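# Stack 96-well plate from nest N1 onto plate in N2

## Task

Lift the 96-well plate out of nest N1 and set it onto the plate already sitting in nest N2 so the two are fully nested, with the upper plate's well A1 directly above the lower plate's A1 (A1 is at the clipped corner). The lower plate must remain flat in N2. Finish by opening the gripper and moving the hand away.

## Robot and tools

Robot: two 6-joint arms with parallel grippers, named left_arm and right_arm. Left_arm's base is at about (+0.014, +0.245, 0) m and right_arm's at about (-0.014, -0.352, 0) m, each turned a few degrees about z. Viewed from the arms, N1 is the left nest (+y side) and N2 the right nest (-y side). Each plate has one clipped corner marking well A1.

Scene frame: origin on the table surface midway between the arms, +x out over the table, +y toward left_arm, +z up. The names left and right refer to the arms, not to sides of a picture.

Tool execute_actions, argument actions: a list holding at most one item. An empty list just reports the state and includes pictures. An item with rows is a motion: rows is a list of 1 to 15 rows, each row exactly 14 numbers covering both arms together, left_arm first then right_arm. Per arm the order is waist, shoulder, elbow, wrist pitch, wrist yaw, wrist roll, then gripper opening. The six joint values are absolute target angles in radians, in the same units as the Joint positions line, not offsets. Nominal ranges: waist -2.880..2.880, shoulder 0.000..3.142, elbow 0.000..3.019, wrist pitch -1.693..1.571, wrist yaw -1.571..1.571, wrist roll -2.094..2.094. A target more than 0.019 rad beyond a range end (and farther out than the current angle) gets the whole call refused; true ends may differ by up to 0.019 rad, and over-range targets are clipped, sometimes reported as joint sent to its limit. Opening is a unitless value from -1 (closed) to +1 (fully open, 0.094 m between pads). steps (5 to 15 with rows, default 15) is the count of 1/30 s control steps; each row covers one step and the final row repeats to fill. An item with only steps (up to 300) is a wait. Optional pictures: true adds camera images.

Motion is rate-limited: each step the commanded angle may lead the measured one by at most 0.264 (waist), 0.32 (shoulder), 0.276 (elbow), 0.33 (wrist pitch), 0.186 (wrist yaw), 0.522 (wrist roll) rad, and an arm's targets are shrunk if they would move the hand more than 70 mm in one step. So large moves take several calls. The arms keep heading toward the last row sent while you think or wait, until everything settles or a step is HELD. Results are sampled 5 steps before an action ends; those last steps run afterward. Very small moves of a few mm may not move the hand.

Result lines: a state line per arm giving end_effector_position (m) and end_effector_quat_wxyz in the scene frame; this is the point between the finger pads, about 1 cm behind the tips, and can be somewhat off at long reach. Fingers point along the gripper's +z and close along its y. Joint positions and Joint velocities list each arm's six joints (rad, rad/s) plus pad gap (m, m/s). grip_measured is the measured opening on the command scale, with a fixed per-gripper error of up to about 1 mm. Joint torques are total drive outputs with offsets and noise, not pure contact load. joint command not followed means a clearance check altered targets; HELD marks steps where your row was partly not sent. MOTOR HOT appears from 85 °C; at 100 °C the arm drops and an OVER-TEMPERATURE FAULT is reported, so don't hold loads longer than needed.

Gripping: command an opening below grip_measured to hold; about 0.03 below is firm, less is gentler. Pad force is roughly 50 to 62 N, lower on thin parts.

Tool zoom_image: camera (cam_high 672x504, cam_left_wrist 504x504, cam_right_wrist 504x504) and region [x0, y0, x1, y1] in pixels from the top-left, at most 504 by 504. It gives a sharper look at the latest image.

Tool read_manual: optional section "licences"; only returns licence text.

Tool finished_scene: scene (integer 1 to 2) ends the current scene irreversibly and grades it; the goal must hold at that moment. Replying without any tool call ends everything.

Avoid: dropping the plate from more than a few millimetres, tipping or shifting the lower plate in N2, pushing anything off the table, and letting the arms collide or press on each other. Objects may occasionally be nudged by outside pushes, so check before placing. Prefer smooth moves.

Each tool is called after "Call:" as name(argument=value, ...) on one line, values as JSON.

## Session

Call:
execute_actions(actions=[])

Scene clock: 0.00 s of 13200.00 s.
left_arm: end_effector_position=(+0.1964, -0.2795, +0.3466) grip_measured=+1.000 end_effector_quat_wxyz=(+0.164, +0.323, +0.920, -0.152) | right_arm: end_effector_position=(+0.3159, -0.4479, +0.1577) grip_measured=+1.000 end_effector_quat_wxyz=(-0.259, -0.665, +0.699, +0.054)
Joint positions: left_arm=[-1.192  1.523  1.67  -1.272 -0.075 -0.567  0.094] | right_arm=[-0.177  1.552  1.183 -1.635  0.323 -1.569  0.094]
Joint velocities: left_arm=[-0.005 -0.015  0.007 -0.002  0.007  0.007  0.   ] | right_arm=[ 0.005 -0.005 -0.042  0.007  0.022 -0.037  0.   ]
Joint torques (N m, as the arm reports them, + toward a larger angle): no reading

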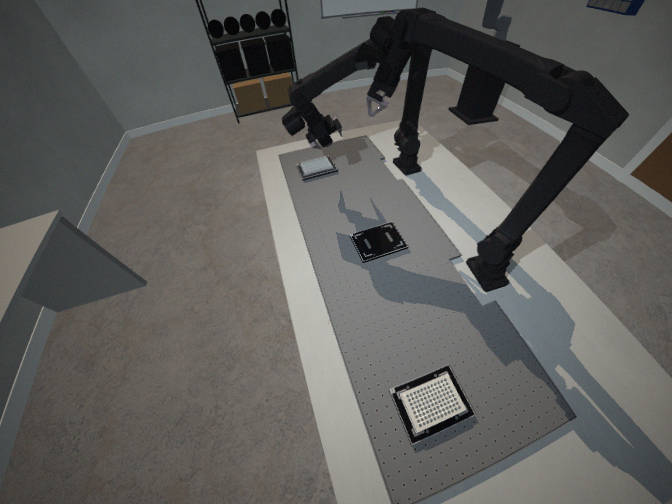

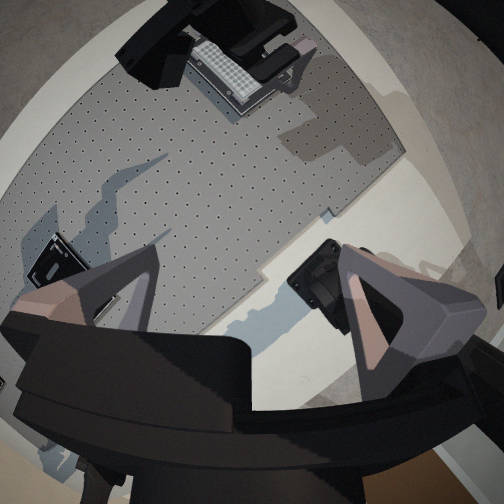

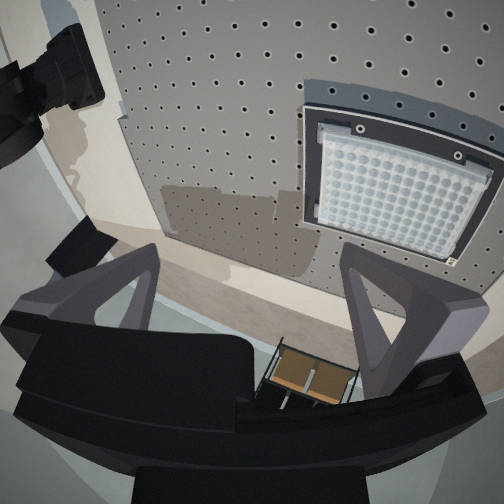

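Call:
zoom_image(camera="cam_high", region=[330,200,590,500])

Call:
zoom_image(camera="cam_high", region=[380,355,490,455])

Call:
zoom_image(camera="cam_right_wrist", region=[290,80,504,280])

Call:
zoom_image(camera="cam_high", region=[270,130,470,280])

Region (330, 200, 590, 500) of cam_high's 672x504 image, scaled by 1.680, with more detail than that image has; it fills the left 437 columns of this view, and the rest is white.

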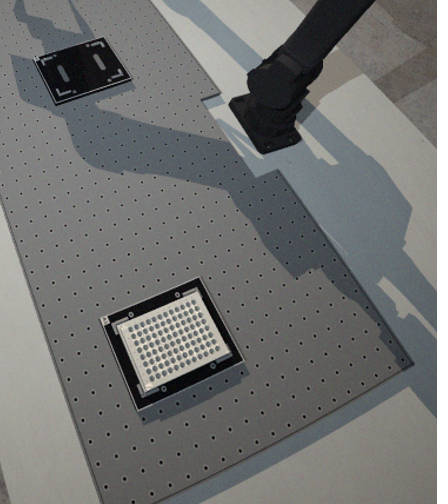

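Region (380, 355, 490, 455) of cam_high's 672x504 image, scaled by 4.582, with more detail than that image has; it fills the top 458 rows of this view, and the rest is white.

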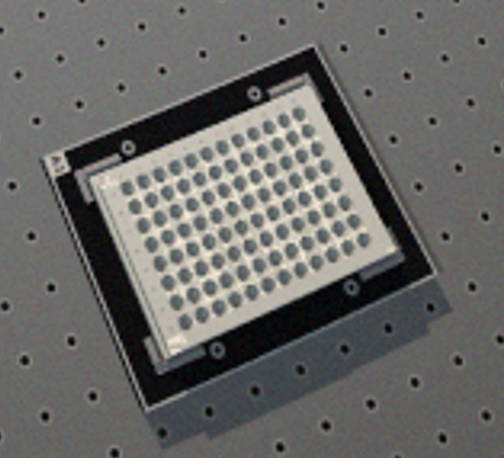

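Region (290, 80, 504, 280) of cam_right_wrist's 504x504 image, scaled by 2.355, with more detail than that image has; it fills the top 471 rows of this view, and the rest is white.

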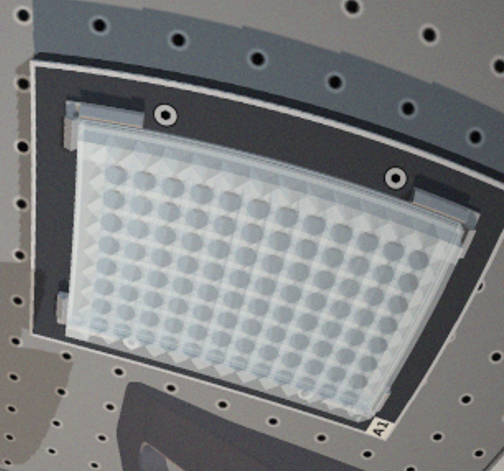

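Region (270, 130, 470, 280) of cam_high's 672x504 image, scaled by 2.520, with more detail than that image has; it fills the top 378 rows of this view, and the rest is white.

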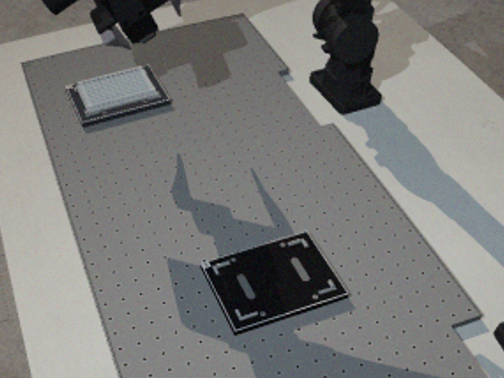

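Call:
execute_actions(actions=[{"rows":[[-0.5,1.5,1.6,-1.272,0,0,1,-0.3,1.552,1.183,-1.5,0,-1,1]]}])

Call:
execute_actions(actions=[{"rows":[[0.747,1.499,1.045,-1.117,0,0.679,1,-0.51,1.441,0.983,-1.113,0,-0.454,1]]}])

Call:
execute_actions(actions=[{"steps":60}], pictures=true)

Scene clock: 1.03 s of 13200.00 s.
left_arm: end_effector_position=(+0.3468, -0.1829, +0.3211) grip_measured=+1.000 end_effector_quat_wxyz=(+0.167, +0.335, +0.922, -0.101) | right_arm: end_effector_position=(+0.3363, -0.4481, +0.1375) grip_measured=+1.000 end_effector_quat_wxyz=(-0.123, -0.390, +0.908, +0.093)
Joint positions: left_arm=[-0.844  1.513  1.607 -1.272 -0.007 -0.214  0.094] | right_arm=[-0.319  1.551  1.179 -1.508  0.005 -1.073  0.094]
Joint velocities: left_arm=[ 1.382 -0.015 -0.056 -0.002 -0.007  0.52   0.   ] | right_arm=[ 0.054 -0.015  0.027  0.007  0.007  0.447  0.   ]
Joint torques (N m, as the arm reports them, + toward a larger angle): left_arm=[ -0.41 -12.09   8.56   0.64  -0.01   0.2 ] | right_arm=[ -1.26 -12.35   8.75   0.21  -0.23   0.08]
Steps of this call (steps 1 to 21: nothing new was sent; steps 22 to 31: the first 10 steps of this action). Readings (joint positions):
22: left_arm=[-1.182 1.522 1.665 -1.272 -0.052 -0.523] | right_arm=[-0.188 1.551 1.181 -1.612 0.228 -1.487]
23: left_arm=[-1.166 1.518 1.656 -1.272 -0.034 -0.472] | right_arm=[-0.206 1.551 1.180 -1.574 0.120 -1.393]
25: left_arm=[-1.107 1.513 1.636 -1.272 -0.016 -0.385] | right_arm=[-0.255 1.551 1.179 -1.527 0.019 -1.254]
29: left_arm=[-0.939 1.513 1.612 -1.272 -0.007 -0.259] | right_arm=[-0.317 1.551 1.179 -1.509 0.007 -1.109]
31: the state above

Scene clock: 1.53 s of 13200.00 s.
left_arm: end_effector_position=(+0.4680, +0.1315, +0.1825) grip_measured=+1.000 end_effector_quat_wxyz=(+0.081, +0.242, +0.967, +0.002) | right_arm: end_effector_position=(+0.3136, -0.5304, +0.0865) grip_measured=+1.000 end_effector_quat_wxyz=(-0.023, -0.019, +0.999, +0.011)
Joint positions: left_arm=[-0.179  1.484  1.25  -1.176 -0.005  0.245  0.094] | right_arm=[-0.551  1.467  0.97  -1.125  0.003 -0.532  0.094]
Joint velocities: left_arm=[ 1.148  0.005 -1.126  0.115 -0.022  1.062  0.   ] | right_arm=[ 0.171 -0.034 -0.027  0.076  0.007  0.432  0.   ]
Joint torques (N m, as the arm reports them, + toward a larger angle): left_arm=[-0.33 -9.91  8.34  0.86 -0.01  0.18] | right_arm=[ -0.13 -13.12   9.68   0.65  -0.22   0.07]
Steps of this call (steps 1 to 5: the last 5 steps of your previous action; steps 6 to 15: the first 10 steps of this action). Readings (joint positions):
6: left_arm=[-0.550 1.510 1.587 -1.257 -0.005 -0.085] | right_arm=[-0.316 1.541 1.153 -1.449 -0.003 -0.964]
7: left_arm=[-0.504 1.500 1.557 -1.234 -0.005 -0.047] | right_arm=[-0.338 1.517 1.105 -1.346 -0.006 -0.880]
9: left_arm=[-0.417 1.487 1.486 -1.211 -0.005 0.027] | right_arm=[-0.420 1.479 1.013 -1.202 -0.005 -0.732]
13: left_arm=[-0.258 1.484 1.332 -1.184 -0.005 0.173] | right_arm=[-0.548 1.468 0.970 -1.136 0.003 -0.572]
15: the state above

Scene clock: 3.53 s of 13200.00 s.
left_arm: end_effector_position=(+0.3282, +0.4981, +0.0996) grip_measured=+1.000 end_effector_quat_wxyz=(-0.006, -0.007, +1.000, -0.003) | right_arm: end_effector_position=(+0.3216, -0.5167, +0.0866) grip_measured=+1.000 end_effector_quat_wxyz=(-0.022, -0.006, +1.000, +0.010)
Joint positions: left_arm=[ 0.746  1.501  1.047 -1.131 -0.002  0.664  0.094] | right_arm=[-0.509  1.466  0.97  -1.122  0.002 -0.465  0.094]
Joint velocities: left_arm=[-0.015 -0.005 -0.002 -0.002  0.022  0.037  0.   ] | right_arm=[-0.015 -0.015  0.007 -0.007  0.007  0.037  0.   ]
Joint torques (N m, as the arm reports them, + toward a larger angle): left_arm=[-0.64 -9.78  6.93  0.44  0.06  0.22] | right_arm=[ -2.49 -13.13   9.7    0.75  -0.15   0.11]
Kept back: nothing.
Steps of this call (steps 1 to 5: the last 5 steps of your previous action; steps 6 to 45: the robot went on to your last target; steps 46 to 60: nothing new was sent). Readings (joint positions):
1: left_arm=[-0.138 1.484 1.211 -1.173 -0.005 0.281] | right_arm=[-0.545 1.466 0.970 -1.124 0.003 -0.519]
2: left_arm=[-0.095 1.485 1.174 -1.170 -0.005 0.318] | right_arm=[-0.536 1.466 0.970 -1.123 0.003 -0.508]
4: left_arm=[0.002 1.489 1.115 -1.164 -0.005 0.388] | right_arm=[-0.520 1.466 0.970 -1.122 0.003 -0.492]
8: left_arm=[0.234 1.500 1.055 -1.154 -0.004 0.500] | right_arm=[-0.509 1.466 0.970 -1.122 0.002 -0.477]
60: the state above
All arms were judged still, so your last target was given up. Only a new action makes them travel on or press farther. Fingers that are still opening or closing keep moving.

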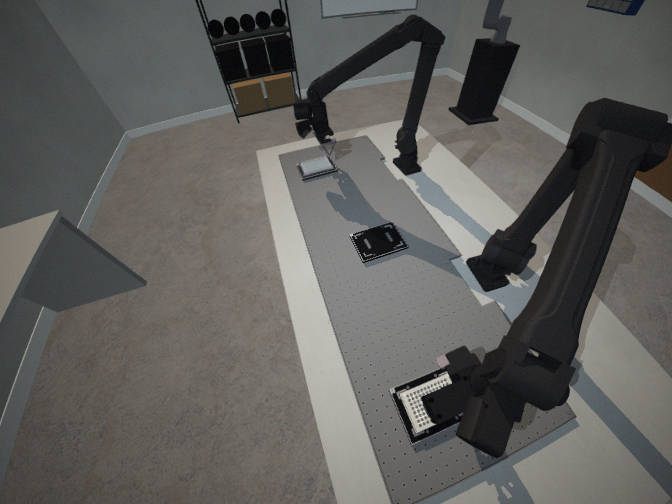

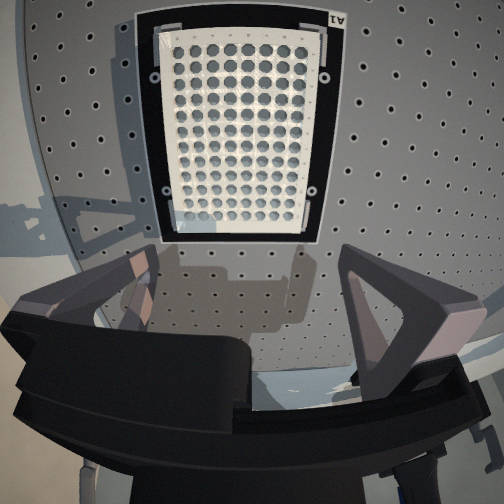

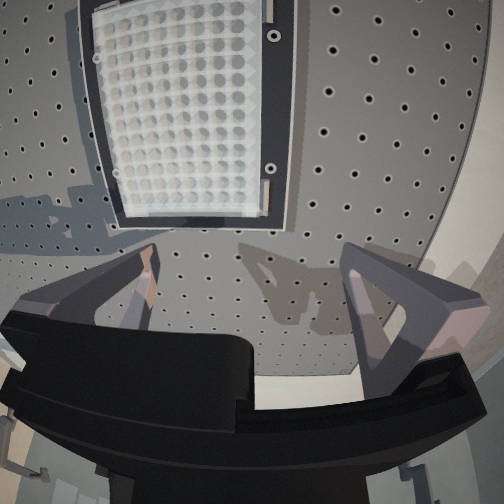

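Call:
execute_actions(actions=[{"rows":[[0.73,1.53,1.07,-1.09,0,0.65,1,-0.47,1.47,1.01,-1.1,0,-0.4,1],[0.73,1.53,1.07,-1.09,0,0.65,1,-0.47,1.47,1.01,-1.1,0,-0.4,1],[0.71,1.57,1.09,-1.06,0,0.63,1,-0.43,1.5,1.04,-1.09,0,-0.35,1],[0.71,1.57,1.09,-1.06,0,0.63,1,-0.43,1.5,1.04,-1.09,0,-0.35,1],[0.7,1.6,1.1,-1.04,0,0.62,1,-0.4,1.52,1.05,-1.09,0,-0.33,1],[0.7,1.6,1.1,-1.04,0,0.62,1,-0.4,1.52,1.05,-1.09,0,-0.33,1],[0.689,1.63,1.108,-1.026,0,0.61,1,-0.381,1.53,1.064,-1.084,0,-0.314,1]]}])

Call:
execute_actions(actions=[{"steps":15}], pictures=true)

Scene clock: 4.27 s of 13200.00 s.
left_arm: end_effector_position=(+0.3642, +0.4997, +0.0658) grip_measured=+1.000 end_effector_quat_wxyz=(-0.004, +0.003, +1.000, -0.001) | right_arm: end_effector_position=(+0.3690, -0.4802, +0.0886) grip_measured=+1.000 end_effector_quat_wxyz=(-0.003, -0.016, +1.000, +0.000)
Joint positions: left_arm=[ 0.696  1.613  1.079 -1.044 -0.002  0.635  0.094] | right_arm=[-0.377  1.512  1.027 -1.092  0.001 -0.352  0.094]
Joint velocities: left_arm=[-0.142  0.376 -0.012  0.105 -0.007 -0.066  0.   ] | right_arm=[ 0.269  0.112  0.051  0.056 -0.037  0.212  0.   ]
Joint torques (N m, as the arm reports them, + toward a larger angle): left_arm=[ -0.53 -11.28   8.93   0.26   0.05  -0.11] | right_arm=[ -3.97 -11.    11.65   0.68  -0.11   0.11]
Steps of this call (steps 1 to 12: nothing new was sent; steps 13 to 22: the first 10 steps of this action). Readings (joint positions):
13: left_arm=[0.746 1.502 1.047 -1.127 -0.002 0.664] | right_arm=[-0.507 1.466 0.970 -1.120 0.002 -0.456]
14: left_arm=[0.745 1.503 1.047 -1.121 -0.002 0.664] | right_arm=[-0.502 1.466 0.970 -1.117 0.002 -0.447]
16: left_arm=[0.738 1.516 1.051 -1.100 -0.002 0.657] | right_arm=[-0.479 1.471 0.978 -1.110 0.002 -0.417]
20: left_arm=[0.709 1.581 1.074 -1.056 -0.002 0.641] | right_arm=[-0.403 1.501 1.016 -1.097 0.002 -0.367]
22: the state above

Scene clock: 4.77 s of 13200.00 s.
left_arm: end_effector_position=(+0.3653, +0.4979, +0.0594) grip_measured=+1.000 end_effector_quat_wxyz=(-0.010, +0.001, +1.000, -0.005) | right_arm: end_effector_position=(+0.3699, -0.4793, +0.0876) grip_measured=+1.000 end_effector_quat_wxyz=(-0.003, -0.004, +1.000, +0.001)
Joint positions: left_arm=[ 0.691  1.629  1.08  -1.043 -0.004  0.625  0.094] | right_arm=[-0.374  1.516  1.028 -1.09   0.001 -0.326  0.094]
Joint velocities: left_arm=[-0.005 -0.005 -0.007  0.002 -0.007 -0.022  0.   ] | right_arm=[-0.015 -0.005 -0.002  0.002  0.007  0.095  0.   ]
Joint torques (N m, as the arm reports them, + toward a larger angle): left_arm=[ -0.95 -11.02   8.74   0.55   0.11  -0.11] | right_arm=[ -2.36 -11.12  12.08   0.66  -0.07   0.11]
Kept back: nothing.
Steps of this call (steps 1 to 5: the last 5 steps of your previous action; steps 6 to 15: the robot went on to your last target). Readings (joint positions):
1: left_arm=[0.693 1.623 1.079 -1.043 -0.002 0.633] | right_arm=[-0.370 1.515 1.028 -1.090 0.001 -0.347]
2: left_arm=[0.691 1.631 1.079 -1.043 -0.003 0.632] | right_arm=[-0.368 1.516 1.028 -1.090 0.001 -0.343]
4: left_arm=[0.691 1.631 1.080 -1.043 -0.004 0.628] | right_arm=[-0.369 1.516 1.028 -1.090 0.001 -0.337]
8: left_arm=[0.691 1.629 1.080 -1.043 -0.004 0.627] | right_arm=[-0.374 1.516 1.028 -1.090 0.001 -0.330]
15: the state above

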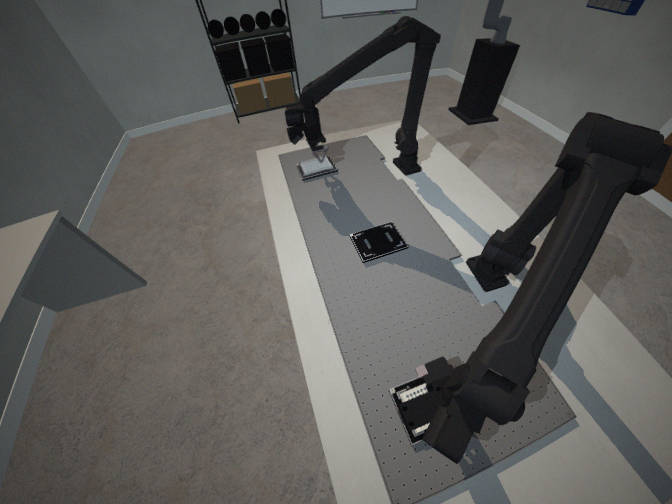

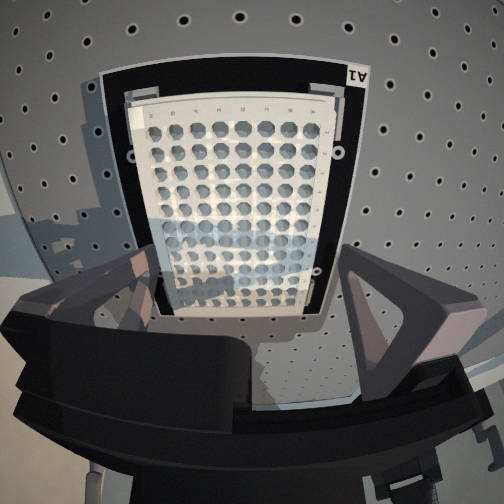

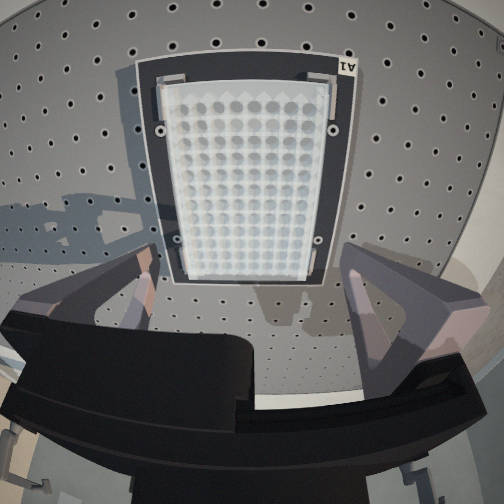

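Call:
execute_actions(actions=[{"rows":[[0.69,1.63,1.128,-1.026,0,0.61,1,-0.381,1.53,1.064,-1.084,0,-0.314,1],[0.69,1.63,1.128,-1.026,0,0.61,1,-0.381,1.53,1.064,-1.084,0,-0.314,1],[0.69,1.63,1.128,-1.026,0,0.61,1,-0.381,1.53,1.064,-1.084,0,-0.314,1],[0.698,1.63,1.128,-1.026,0,0.61,1,-0.381,1.53,1.064,-1.084,0,-0.314,1]]}], pictures=true)

Call:
zoom_image(camera="cam_right_wrist", region=[120,50,380,300])

Scene clock: 5.27 s of 13200.00 s.
left_arm: end_effector_position=(+0.3706, +0.5017, +0.0642) grip_measured=+1.000 end_effector_quat_wxyz=(-0.004, +0.001, +1.000, -0.000) | right_arm: end_effector_position=(+0.3699, -0.4793, +0.0876) grip_measured=+1.000 end_effector_quat_wxyz=(-0.003, -0.004, +1.000, +0.001)
Joint positions: left_arm=[ 0.691  1.629  1.095 -1.043 -0.004  0.625  0.094] | right_arm=[-0.374  1.516  1.028 -1.09   0.001 -0.325  0.094]
Joint velocities: left_arm=[-0.005 -0.005 -0.007  0.017  0.007 -0.066  0.   ] | right_arm=[-0.005 -0.015  0.012 -0.002  0.066 -0.037  0.   ]
Joint torques (N m, as the arm reports them, + toward a larger angle): left_arm=[ -0.19 -10.92   9.21   0.56   0.11  -0.11] | right_arm=[ -2.57 -10.95  11.89   0.72  -0.08   0.1 ]
Steps of this call (steps 1 to 5: the robot went on to your last target; steps 6 to 15: the first 10 steps of this action). Readings (joint positions):
6: left_arm=[0.691 1.629 1.081 -1.043 -0.004 0.625] | right_arm=[-0.374 1.516 1.028 -1.090 0.001 -0.326]
7: left_arm=[0.691 1.629 1.083 -1.043 -0.004 0.625] | right_arm=[-0.374 1.516 1.028 -1.090 0.001 -0.326]
9: left_arm=[0.691 1.629 1.089 -1.043 -0.004 0.625] | right_arm=[-0.374 1.516 1.028 -1.090 0.001 -0.326]
13: left_arm=[0.691 1.629 1.095 -1.043 -0.004 0.625] | right_arm=[-0.374 1.516 1.028 -1.090 0.001 -0.326]
15: the state above

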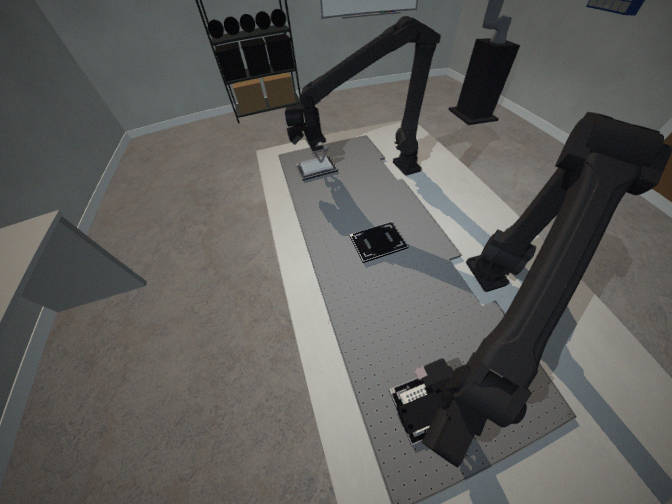

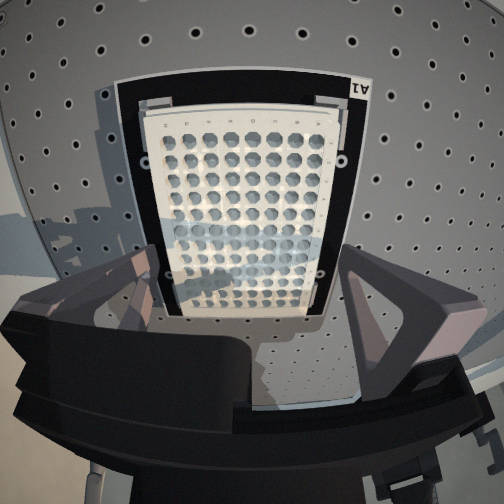

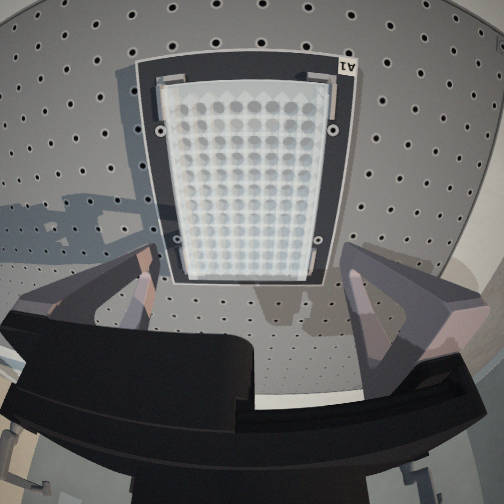

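Region (120, 50, 380, 300) of cam_right_wrist's 504x504 image, scaled by 1.938, with more detail than that image has; it fills the top 485 rows of this view, and the rest is white.

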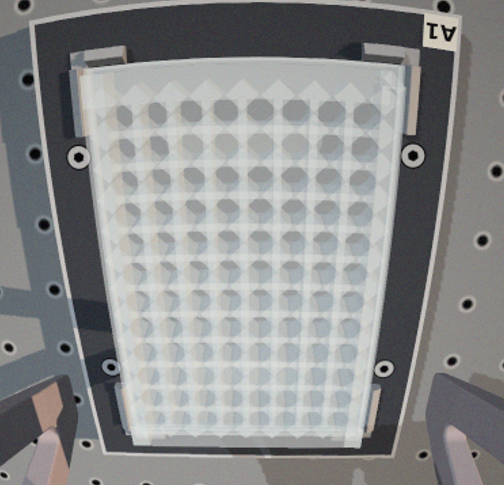

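Call:
execute_actions(actions=[{"rows":[[0.698,1.64,1.09,-1.0,0,0.61,1,-0.381,1.53,1.064,-1.084,0,-0.314,1],[0.698,1.64,1.085,-1.0,0,0.61,1,-0.381,1.53,1.064,-1.084,0,-0.314,1],[0.698,1.65,1.08,-0.99,0,0.61,1,-0.381,1.53,1.064,-1.084,0,-0.314,1],[0.698,1.66,1.072,-0.975,0,0.61,1,-0.381,1.53,1.064,-1.084,0,-0.314,1]]}])

Call:
execute_actions(actions=[{"steps":8}], pictures=true)

Call:
zoom_image(camera="cam_right_wrist", region=[285,65,355,125])

Call:
zoom_image(camera="cam_right_wrist", region=[165,235,235,295])

Scene clock: 5.87 s of 13200.00 s.
left_arm: end_effector_position=(+0.3712, +0.5021, +0.0515) grip_measured=+1.000 end_effector_quat_wxyz=(+0.001, +0.001, +1.000, +0.003) | right_arm: end_effector_position=(+0.3699, -0.4793, +0.0876) grip_measured=+1.000 end_effector_quat_wxyz=(-0.003, -0.004, +1.000, +0.001)
Joint positions: left_arm=[ 0.691  1.642  1.073 -0.995 -0.004  0.625  0.094] | right_arm=[-0.374  1.516  1.028 -1.09   0.001 -0.325  0.094]
Joint velocities: left_arm=[-0.005  0.054 -0.017 -0.012  0.037 -0.051  0.   ] | right_arm=[ 0.005 -0.005 -0.002 -0.012 -0.037  0.037  0.   ]
Joint torques (N m, as the arm reports them, + toward a larger angle): left_arm=[-0.14 -9.95  6.7   0.65  0.11 -0.12] | right_arm=[ -3.26 -11.02  11.89   0.71  -0.07   0.1 ]
Steps of this call (steps 1 to 5: the last 5 steps of your previous action; steps 6 to 8: the robot went on to your last target; steps 9 to 18: the first 10 steps of this action). Readings (joint positions):
9: left_arm=[0.691 1.629 1.094 -1.038 -0.004 0.625] | right_arm=[-0.374 1.516 1.028 -1.090 0.001 -0.325]
10: left_arm=[0.691 1.629 1.093 -1.030 -0.004 0.625] | right_arm=[-0.374 1.516 1.028 -1.090 0.001 -0.325]
12: left_arm=[0.691 1.630 1.086 -1.013 -0.004 0.625] | right_arm=[-0.374 1.516 1.028 -1.090 0.001 -0.325]
16: left_arm=[0.691 1.638 1.075 -0.996 -0.004 0.625] | right_arm=[-0.374 1.516 1.028 -1.090 0.001 -0.325]
18: the state above

Scene clock: 6.13 s of 13200.00 s.
left_arm: end_effector_position=(+0.3710, +0.5020, +0.0501) grip_measured=+1.000 end_effector_quat_wxyz=(+0.000, +0.001, +1.000, +0.003) | right_arm: end_effector_position=(+0.3699, -0.4793, +0.0876) grip_measured=+1.000 end_effector_quat_wxyz=(-0.003, -0.004, +1.000, +0.001)
Joint positions: left_arm=[ 0.691  1.645  1.072 -0.994 -0.004  0.625  0.094] | right_arm=[-0.374  1.516  1.028 -1.09   0.001 -0.325  0.094]
Joint velocities: left_arm=[-0.005 -0.024  0.002 -0.017 -0.007 -0.022  0.   ] | right_arm=[-0.005 -0.005 -0.017 -0.002 -0.066 -0.051  0.   ]
Joint torques (N m, as the arm reports them, + toward a larger angle): left_arm=[ -0.11 -10.1    6.69   0.69   0.11  -0.11] | right_arm=[ -2.56 -11.08  11.93   0.71  -0.08   0.11]
Kept back: nothing.
Steps of this call (steps 1 to 5: the last 5 steps of your previous action; steps 6 to 8: the robot went on to your last target). Readings (joint positions):
1: left_arm=[0.691 1.644 1.072 -0.995 -0.004 0.625] | right_arm=[-0.374 1.516 1.028 -1.090 0.001 -0.325]
2: left_arm=[0.691 1.645 1.072 -0.995 -0.004 0.625] | right_arm=[-0.374 1.516 1.028 -1.090 0.001 -0.325]
4: left_arm=[0.691 1.645 1.072 -0.995 -0.004 0.625] | right_arm=[-0.374 1.516 1.028 -1.090 0.001 -0.325]
8: the state above

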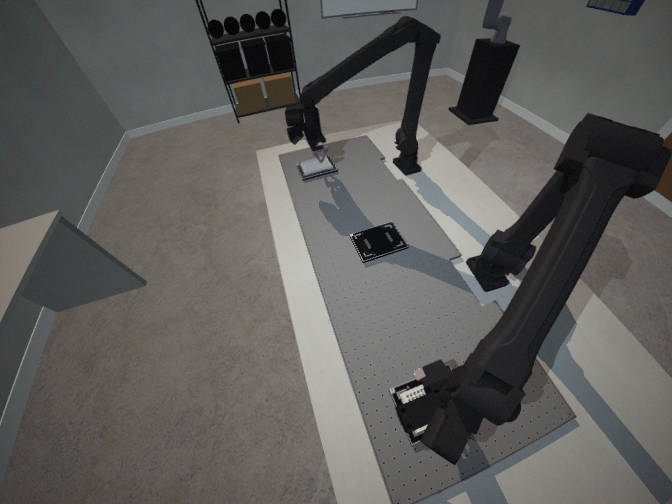

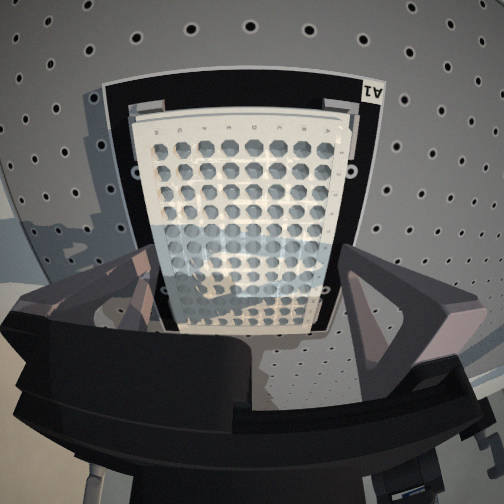

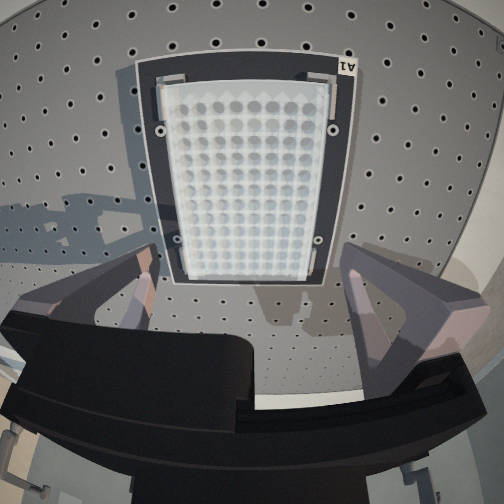

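Region (285, 65, 355, 125) of cam_right_wrist's 504x504 image, scaled by 7.200, with more detail than that image has; it fills the top 432 rows of this view, and the rest is white.

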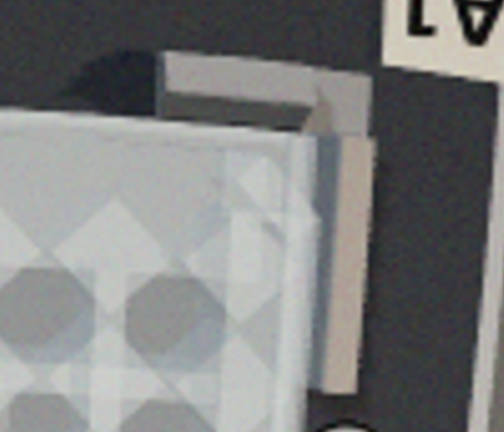

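Region (165, 235, 235, 295) of cam_right_wrist's 504x504 image, scaled by 7.200, with more detail than that image has; it fills the top 432 rows of this view, and the rest is white.

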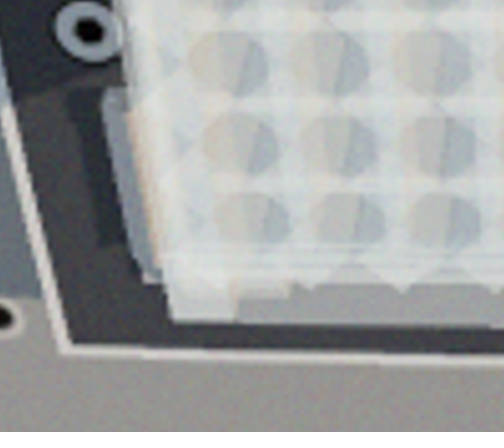

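Call:
execute_actions(actions=[{"rows":[[0.704,1.678,1.072,-0.962,0,0.605,1,-0.381,1.53,1.064,-1.084,0,-0.314,1]]}])

Call:
execute_actions(actions=[{"rows":[[0.704,1.678,1.072,-0.962,0,0.605,0.84,-0.381,1.53,1.064,-1.084,0,-0.314,1]]}], pictures=true)

Scene clock: 6.80 s of 13200.00 s.
left_arm: end_effector_position=(+0.3721, +0.5042, +0.0440) grip_measured=+1.000 end_effector_quat_wxyz=(+0.000, -0.003, +1.000, +0.002) | right_arm: end_effector_position=(+0.3699, -0.4793, +0.0876) grip_measured=+1.000 end_effector_quat_wxyz=(-0.003, -0.004, +1.000, +0.001)
Joint positions: left_arm=[ 0.694  1.66   1.072 -0.98  -0.004  0.621  0.094] | right_arm=[-0.374  1.516  1.028 -1.09   0.001 -0.325  0.094]
Joint velocities: left_arm=[-0.005 -0.015  0.002 -0.022 -0.037  0.037  0.   ] | right_arm=[ 0.005 -0.005  0.012 -0.022 -0.022  0.022  0.   ]
Joint torques (N m, as the arm reports them, + toward a larger angle): left_arm=[ 0.08 -9.9   6.61  0.63  0.1  -0.12] | right_arm=[ -2.63 -11.03  11.92   0.74  -0.04   0.11]
Steps of this call (steps 1 to 10: the robot went on to your last target; steps 11 to 20: the first 10 steps of this action). Readings (joint positions):
11: left_arm=[0.691 1.646 1.072 -0.992 -0.004 0.625] | right_arm=[-0.374 1.516 1.028 -1.090 0.001 -0.325]
12: left_arm=[0.691 1.647 1.072 -0.988 -0.004 0.623] | right_arm=[-0.374 1.516 1.028 -1.090 0.001 -0.325]
14: left_arm=[0.693 1.652 1.072 -0.983 -0.004 0.622] | right_arm=[-0.374 1.516 1.028 -1.090 0.001 -0.325]
18: left_arm=[0.694 1.660 1.072 -0.981 -0.004 0.621] | right_arm=[-0.374 1.516 1.028 -1.090 0.001 -0.325]
20: the state above

Scene clock: 7.30 s of 13200.00 s.
left_arm: end_effector_position=(+0.3720, +0.5043, +0.0440) grip_measured=+0.843 end_effector_quat_wxyz=(+0.000, -0.003, +1.000, +0.002) | right_arm: end_effector_position=(+0.3699, -0.4793, +0.0876) grip_measured=+1.000 end_effector_quat_wxyz=(-0.003, -0.004, +1.000, +0.001)
Joint positions: left_arm=[ 0.694  1.66   1.072 -0.98  -0.004  0.62   0.087] | right_arm=[-0.374  1.516  1.028 -1.09   0.001 -0.325  0.094]
Joint velocities: left_arm=[-0.005  0.005 -0.012 -0.002 -0.095  0.037 -0.   ] | right_arm=[ 0.005  0.005  0.012  0.012  0.007 -0.007  0.   ]
Joint torques (N m, as the arm reports them, + toward a larger angle): left_arm=[  0.1  -10.     6.58   0.64   0.09  -0.11] | right_arm=[ -2.66 -10.65  11.91   0.72  -0.06   0.12]
Steps of this call (steps 1 to 5: the last 5 steps of your previous action; steps 6 to 15: the first 10 steps of this action). Readings (joint positions):
6: left_arm=[0.694 1.660 1.072 -0.980 -0.004 0.620] | right_arm=[-0.374 1.516 1.028 -1.090 0.001 -0.325]
7: left_arm=[0.694 1.660 1.072 -0.980 -0.004 0.620] | right_arm=[-0.374 1.516 1.028 -1.090 0.001 -0.325]
9: left_arm=[0.694 1.660 1.072 -0.980 -0.004 0.620] | right_arm=[-0.374 1.516 1.028 -1.090 0.001 -0.325]
13: left_arm=[0.694 1.660 1.072 -0.980 -0.004 0.620] | right_arm=[-0.374 1.516 1.028 -1.090 0.001 -0.325]
15: the state above

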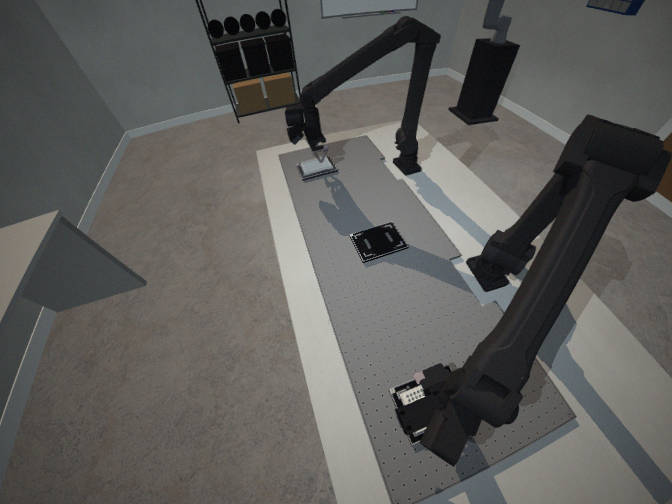

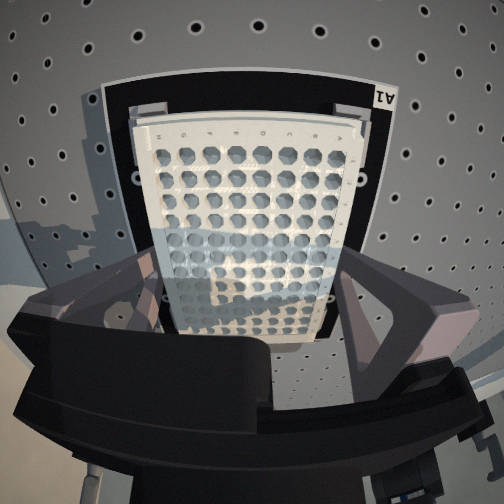

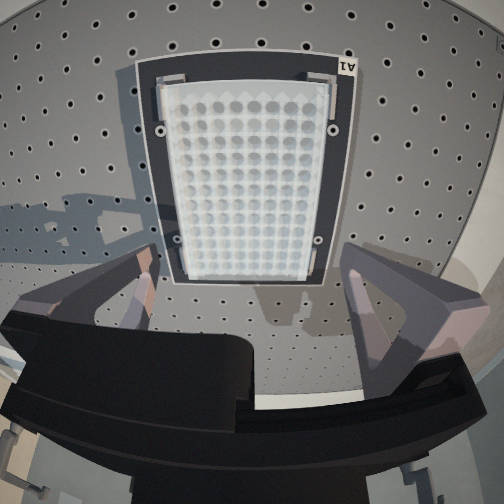

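Call:
execute_actions(actions=[{"rows":[[0.698,1.67,1.072,-0.97,0,0.615,0.71,-0.381,1.53,1.064,-1.084,0,-0.314,1]]}])

Call:
execute_actions(actions=[{"rows":[[0.698,1.62,1.072,-0.98,0,0.615,0.71,-0.381,1.53,1.064,-1.084,0,-0.314,1],[0.698,1.61,1.072,-0.99,0,0.615,0.71,-0.381,1.53,1.064,-1.084,0,-0.314,1],[0.698,1.6,1.072,-1,0,0.615,0.71,-0.381,1.53,1.064,-1.084,0,-0.314,1]]}], pictures=true)

Scene clock: 7.83 s of 13200.00 s.
left_arm: end_effector_position=(+0.3720, +0.5043, +0.0440) grip_measured=+0.760 end_effector_quat_wxyz=(+0.000, -0.003, +1.000, +0.002) | right_arm: end_effector_position=(+0.3699, -0.4793, +0.0876) grip_measured=+1.000 end_effector_quat_wxyz=(-0.003, -0.004, +1.000, +0.001)
Joint positions: left_arm=[ 0.694  1.66   1.072 -0.98  -0.004  0.62   0.083] | right_arm=[-0.374  1.516  1.028 -1.09   0.001 -0.325  0.094]
Joint velocities: left_arm=[-0.005 -0.005 -0.007  0.002 -0.066 -0.007 -0.   ] | right_arm=[-0.005 -0.024 -0.002 -0.002 -0.037 -0.051  0.   ]
Joint torques (N m, as the arm reports them, + toward a larger angle): left_arm=[ -0.43 -10.54   6.64   0.33   0.09   0.  ] | right_arm=[ -2.74 -10.98  11.96   0.74  -0.09   0.07]
Steps of this call (steps 1 to 5: the last 5 steps of your previous action; step 6: the robot went on to your last target; steps 7 to 16: the first 10 steps of this action). Readings (joint positions):
7: left_arm=[0.694 1.660 1.072 -0.980 -0.004 0.620] | right_arm=[-0.374 1.516 1.028 -1.090 0.001 -0.325]
8: left_arm=[0.694 1.660 1.072 -0.980 -0.004 0.620] | right_arm=[-0.374 1.516 1.028 -1.090 0.001 -0.325]
10: left_arm=[0.694 1.660 1.072 -0.980 -0.004 0.620] | right_arm=[-0.374 1.516 1.028 -1.090 0.001 -0.325]
14: left_arm=[0.694 1.660 1.072 -0.980 -0.004 0.620] | right_arm=[-0.374 1.516 1.028 -1.090 0.001 -0.325]
16: the state above

Scene clock: 8.33 s of 13200.00 s.
left_arm: end_effector_position=(+0.3740, +0.5057, +0.0696) grip_measured=+0.760 end_effector_quat_wxyz=(+0.024, -0.003, +1.000, +0.019) | right_arm: end_effector_position=(+0.3699, -0.4793, +0.0876) grip_measured=+1.000 end_effector_quat_wxyz=(-0.003, -0.004, +1.000, +0.001)
Joint positions: left_arm=[ 0.694  1.595  1.068 -0.982 -0.004  0.62   0.083] | right_arm=[-0.374  1.516  1.028 -1.09   0.001 -0.325  0.094]
Joint velocities: left_arm=[-0.015 -0.054  0.002 -0.007 -0.022 -0.022  0.001] | right_arm=[-0.015  0.005  0.007  0.007  0.007  0.022  0.   ]
Joint torques (N m, as the arm reports them, + toward a larger angle): left_arm=[ -0.42 -10.11   7.27  -0.6    0.1   -0.01] | right_arm=[ -2.61 -10.78  11.87   0.83  -0.06   0.11]
Steps of this call (steps 1 to 5: the last 5 steps of your previous action; steps 6 to 15: the first 10 steps of this action). Readings (joint positions):
6: left_arm=[0.694 1.658 1.072 -0.980 -0.004 0.620] | right_arm=[-0.374 1.516 1.028 -1.090 0.001 -0.325]
7: left_arm=[0.694 1.653 1.070 -0.980 -0.004 0.620] | right_arm=[-0.374 1.516 1.028 -1.090 0.001 -0.325]
9: left_arm=[0.694 1.638 1.068 -0.981 -0.004 0.620] | right_arm=[-0.374 1.516 1.028 -1.090 0.001 -0.325]
13: left_arm=[0.694 1.603 1.068 -0.982 -0.004 0.620] | right_arm=[-0.374 1.516 1.028 -1.090 0.001 -0.325]
15: the state above

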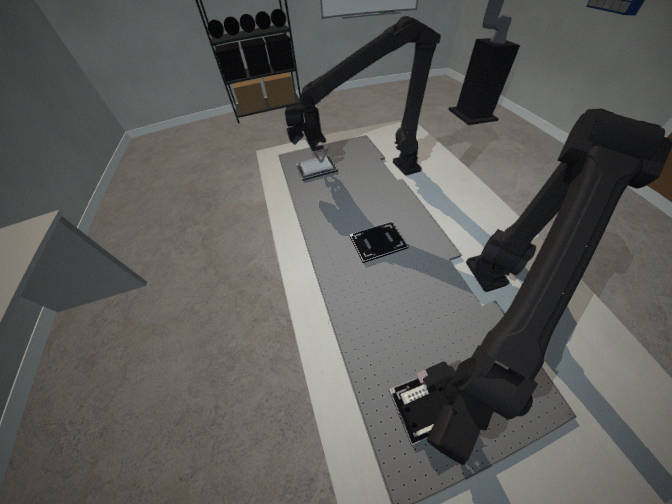

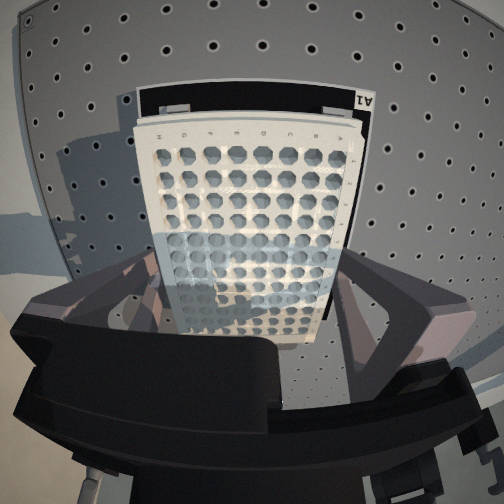

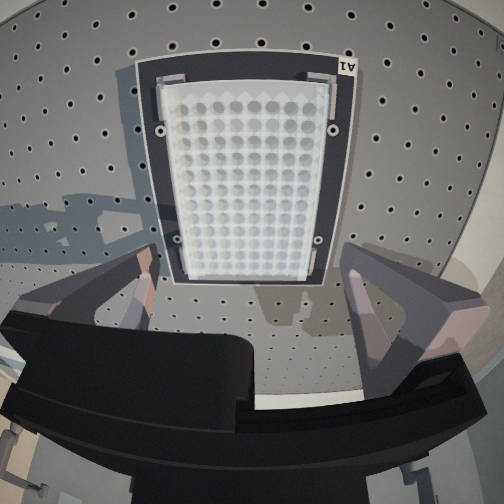

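Call:
execute_actions(actions=[{"rows":[[0.6,1.6,1.2,-1.1,0,0.5,0.71,-0.381,1.53,1.064,-1.084,0,-0.314,1]],"steps":8}])

Call:
execute_actions(actions=[{"rows":[[-0.852,1.7,1.365,-1.15,0,-0.935,0.71,-0.381,1.53,1.064,-1.084,0,-0.314,1]]}])

Call:
execute_actions(actions=[{"steps":40}])

Call:
execute_actions(actions=[{"rows":[[-0.852,1.77,1.365,-1.1,0,-0.935,0.71,-0.381,1.53,1.064,-1.084,0,-0.314,1]]}], pictures=true)

Scene clock: 8.63 s of 13200.00 s.
left_arm: end_effector_position=(+0.3845, +0.4947, +0.0833) grip_measured=+0.760 end_effector_quat_wxyz=(+0.010, -0.011, +1.000, +0.009) | right_arm: end_effector_position=(+0.3699, -0.4793, +0.0876) grip_measured=+1.000 end_effector_quat_wxyz=(-0.003, -0.004, +1.000, +0.001)
Joint positions: left_arm=[ 0.66   1.603  1.119 -1.061 -0.005  0.57   0.083] | right_arm=[-0.374  1.516  1.028 -1.09   0.001 -0.325  0.094]
Joint velocities: left_arm=[-0.552  0.005  0.589 -0.408 -0.007 -0.418 -0.001] | right_arm=[-0.005 -0.005  0.007 -0.002  0.022  0.095  0.   ]
Joint torques (N m, as the arm reports them, + toward a larger angle): left_arm=[ -3.01 -11.2   10.31  -0.29   0.14  -0.13] | right_arm=[ -2.86 -10.96  11.88   0.77  -0.07   0.13]
Steps of this call (steps 1 to 5: the last 5 steps of your previous action; step 6: the robot went on to your last target; steps 7 to 9: the first 3 steps of this action). Readings (joint positions):
7: left_arm=[0.688 1.596 1.079 -1.006 -0.005 0.602] | right_arm=[-0.374 1.516 1.028 -1.090 0.001 -0.325]
8: left_arm=[0.677 1.601 1.098 -1.040 -0.005 0.585] | right_arm=[-0.374 1.516 1.028 -1.090 0.001 -0.325]
9: the state above

Scene clock: 9.13 s of 13200.00 s.
left_arm: end_effector_position=(+0.5120, +0.3310, +0.1176) grip_measured=+0.760 end_effector_quat_wxyz=(+0.048, -0.065, +0.997, +0.008) | right_arm: end_effector_position=(+0.3699, -0.4793, +0.0876) grip_measured=+1.000 end_effector_quat_wxyz=(-0.003, -0.004, +1.000, +0.001)
Joint positions: left_arm=[ 0.237  1.665  1.293 -1.101 -0.006  0.04   0.083] | right_arm=[-0.374  1.516  1.028 -1.09   0.001 -0.325  0.094]
Joint velocities: left_arm=[-1.372  0.083  0.11  -0.022  0.095 -1.429 -0.001] | right_arm=[-0.005 -0.015 -0.007 -0.012 -0.007 -0.037  0.   ]
Joint torques (N m, as the arm reports them, + toward a larger angle): left_arm=[ -1.11 -11.88   9.71  -0.85   0.01  -0.07] | right_arm=[ -2.91 -10.48  11.97   0.69  -0.06   0.15]
Steps of this call (steps 1 to 5: the last 5 steps of your previous action; steps 6 to 15: the first 10 steps of this action). Readings (joint positions):
6: left_arm=[0.577 1.600 1.186 -1.082 -0.004 0.491] | right_arm=[-0.374 1.516 1.028 -1.090 0.001 -0.325]
7: left_arm=[0.559 1.607 1.200 -1.091 -0.006 0.442] | right_arm=[-0.374 1.516 1.028 -1.090 0.001 -0.325]
9: left_arm=[0.497 1.626 1.235 -1.100 -0.006 0.342] | right_arm=[-0.374 1.516 1.028 -1.090 0.001 -0.325]
13: left_arm=[0.330 1.657 1.284 -1.101 -0.006 0.141] | right_arm=[-0.374 1.516 1.028 -1.090 0.001 -0.325]
15: the state above

Scene clock: 10.47 s of 13200.00 s.
left_arm: end_effector_position=(+0.3260, -0.1603, +0.1206) grip_measured=+0.760 end_effector_quat_wxyz=(+0.025, -0.002, +0.999, -0.034) | right_arm: end_effector_position=(+0.3699, -0.4793, +0.0876) grip_measured=+1.000 end_effector_quat_wxyz=(-0.003, -0.004, +1.000, +0.001)
Joint positions: left_arm=[-0.847  1.686  1.33  -1.131  0.002 -0.918  0.083] | right_arm=[-0.374  1.516  1.028 -1.09   0.001 -0.325  0.094]
Joint velocities: left_arm=[-0.005 -0.005  0.002  0.007  0.037  0.022  0.   ] | right_arm=[-0.005 -0.005 -0.007 -0.017  0.007  0.022  0.   ]
Joint torques (N m, as the arm reports them, + toward a larger angle): left_arm=[ -1.11 -12.14  10.02  -0.63  -0.3   -0.12] | right_arm=[ -2.92 -11.23  11.83   0.67  -0.1    0.11]
Kept back: nothing.
Steps of this call (steps 1 to 5: the last 5 steps of your previous action; steps 6 to 40: the robot went on to your last target). Readings (joint positions):
1: left_arm=[0.189 1.668 1.296 -1.101 -0.005 -0.010] | right_arm=[-0.374 1.516 1.028 -1.090 0.001 -0.325]
2: left_arm=[0.141 1.670 1.298 -1.101 -0.005 -0.060] | right_arm=[-0.374 1.516 1.028 -1.090 0.001 -0.325]
4: left_arm=[0.043 1.673 1.300 -1.101 -0.005 -0.160] | right_arm=[-0.374 1.516 1.028 -1.090 0.001 -0.325]
8: left_arm=[-0.157 1.675 1.300 -1.101 -0.005 -0.360] | right_arm=[-0.374 1.516 1.028 -1.090 0.001 -0.325]
40: the state above

Scene clock: 10.80 s of 13200.00 s.
left_arm: end_effector_position=(+0.3282, -0.1633, +0.0819) grip_measured=+0.760 end_effector_quat_wxyz=(+0.005, -0.003, +1.000, -0.008) | right_arm: end_effector_position=(+0.3699, -0.4793, +0.0876) grip_measured=+1.000 end_effector_quat_wxyz=(-0.003, -0.004, +1.000, +0.001)
Joint positions: left_arm=[-0.847  1.771  1.338 -1.119  0.002 -0.92   0.083] | right_arm=[-0.374  1.516  1.028 -1.09   0.001 -0.325  0.094]
Joint velocities: left_arm=[-0.005  0.044  0.002  0.017 -0.037  0.022 -0.001] | right_arm=[-0.005  0.005  0.002 -0.012  0.007 -0.022  0.   ]
Joint torques (N m, as the arm reports them, + toward a larger angle): left_arm=[ -0.94 -14.11   9.12   0.63  -0.3   -0.11] | right_arm=[ -2.49 -10.64  11.92   0.68  -0.05   0.11]
Steps of this call (steps 1 to 10: the first 10 steps of this action). Readings (joint positions):
1: left_arm=[-0.847 1.691 1.330 -1.131 0.002 -0.918] | right_arm=[-0.374 1.516 1.028 -1.090 0.001 -0.325]
2: left_arm=[-0.847 1.698 1.334 -1.128 0.002 -0.919] | right_arm=[-0.374 1.516 1.028 -1.090 0.001 -0.325]
4: left_arm=[-0.847 1.721 1.338 -1.120 0.002 -0.919] | right_arm=[-0.374 1.516 1.028 -1.090 0.001 -0.325]
8: left_arm=[-0.847 1.763 1.338 -1.119 0.002 -0.920] | right_arm=[-0.374 1.516 1.028 -1.090 0.001 -0.325]
10: the state above

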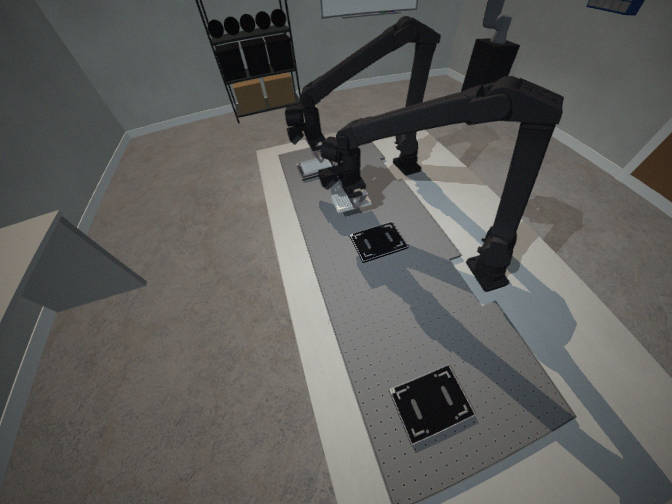

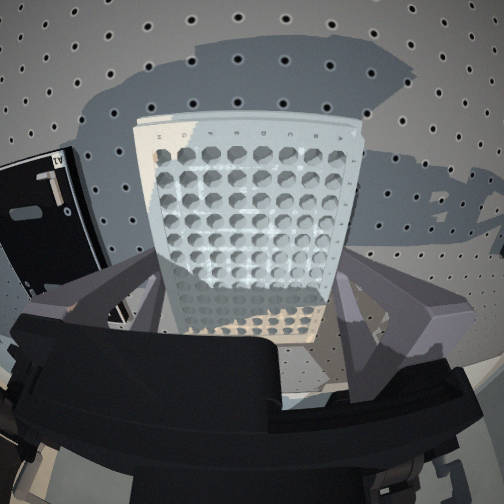

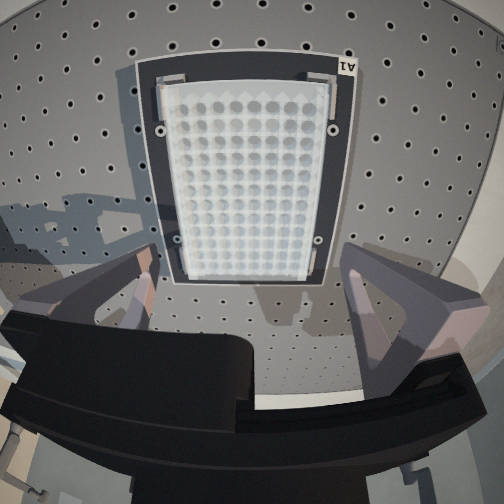

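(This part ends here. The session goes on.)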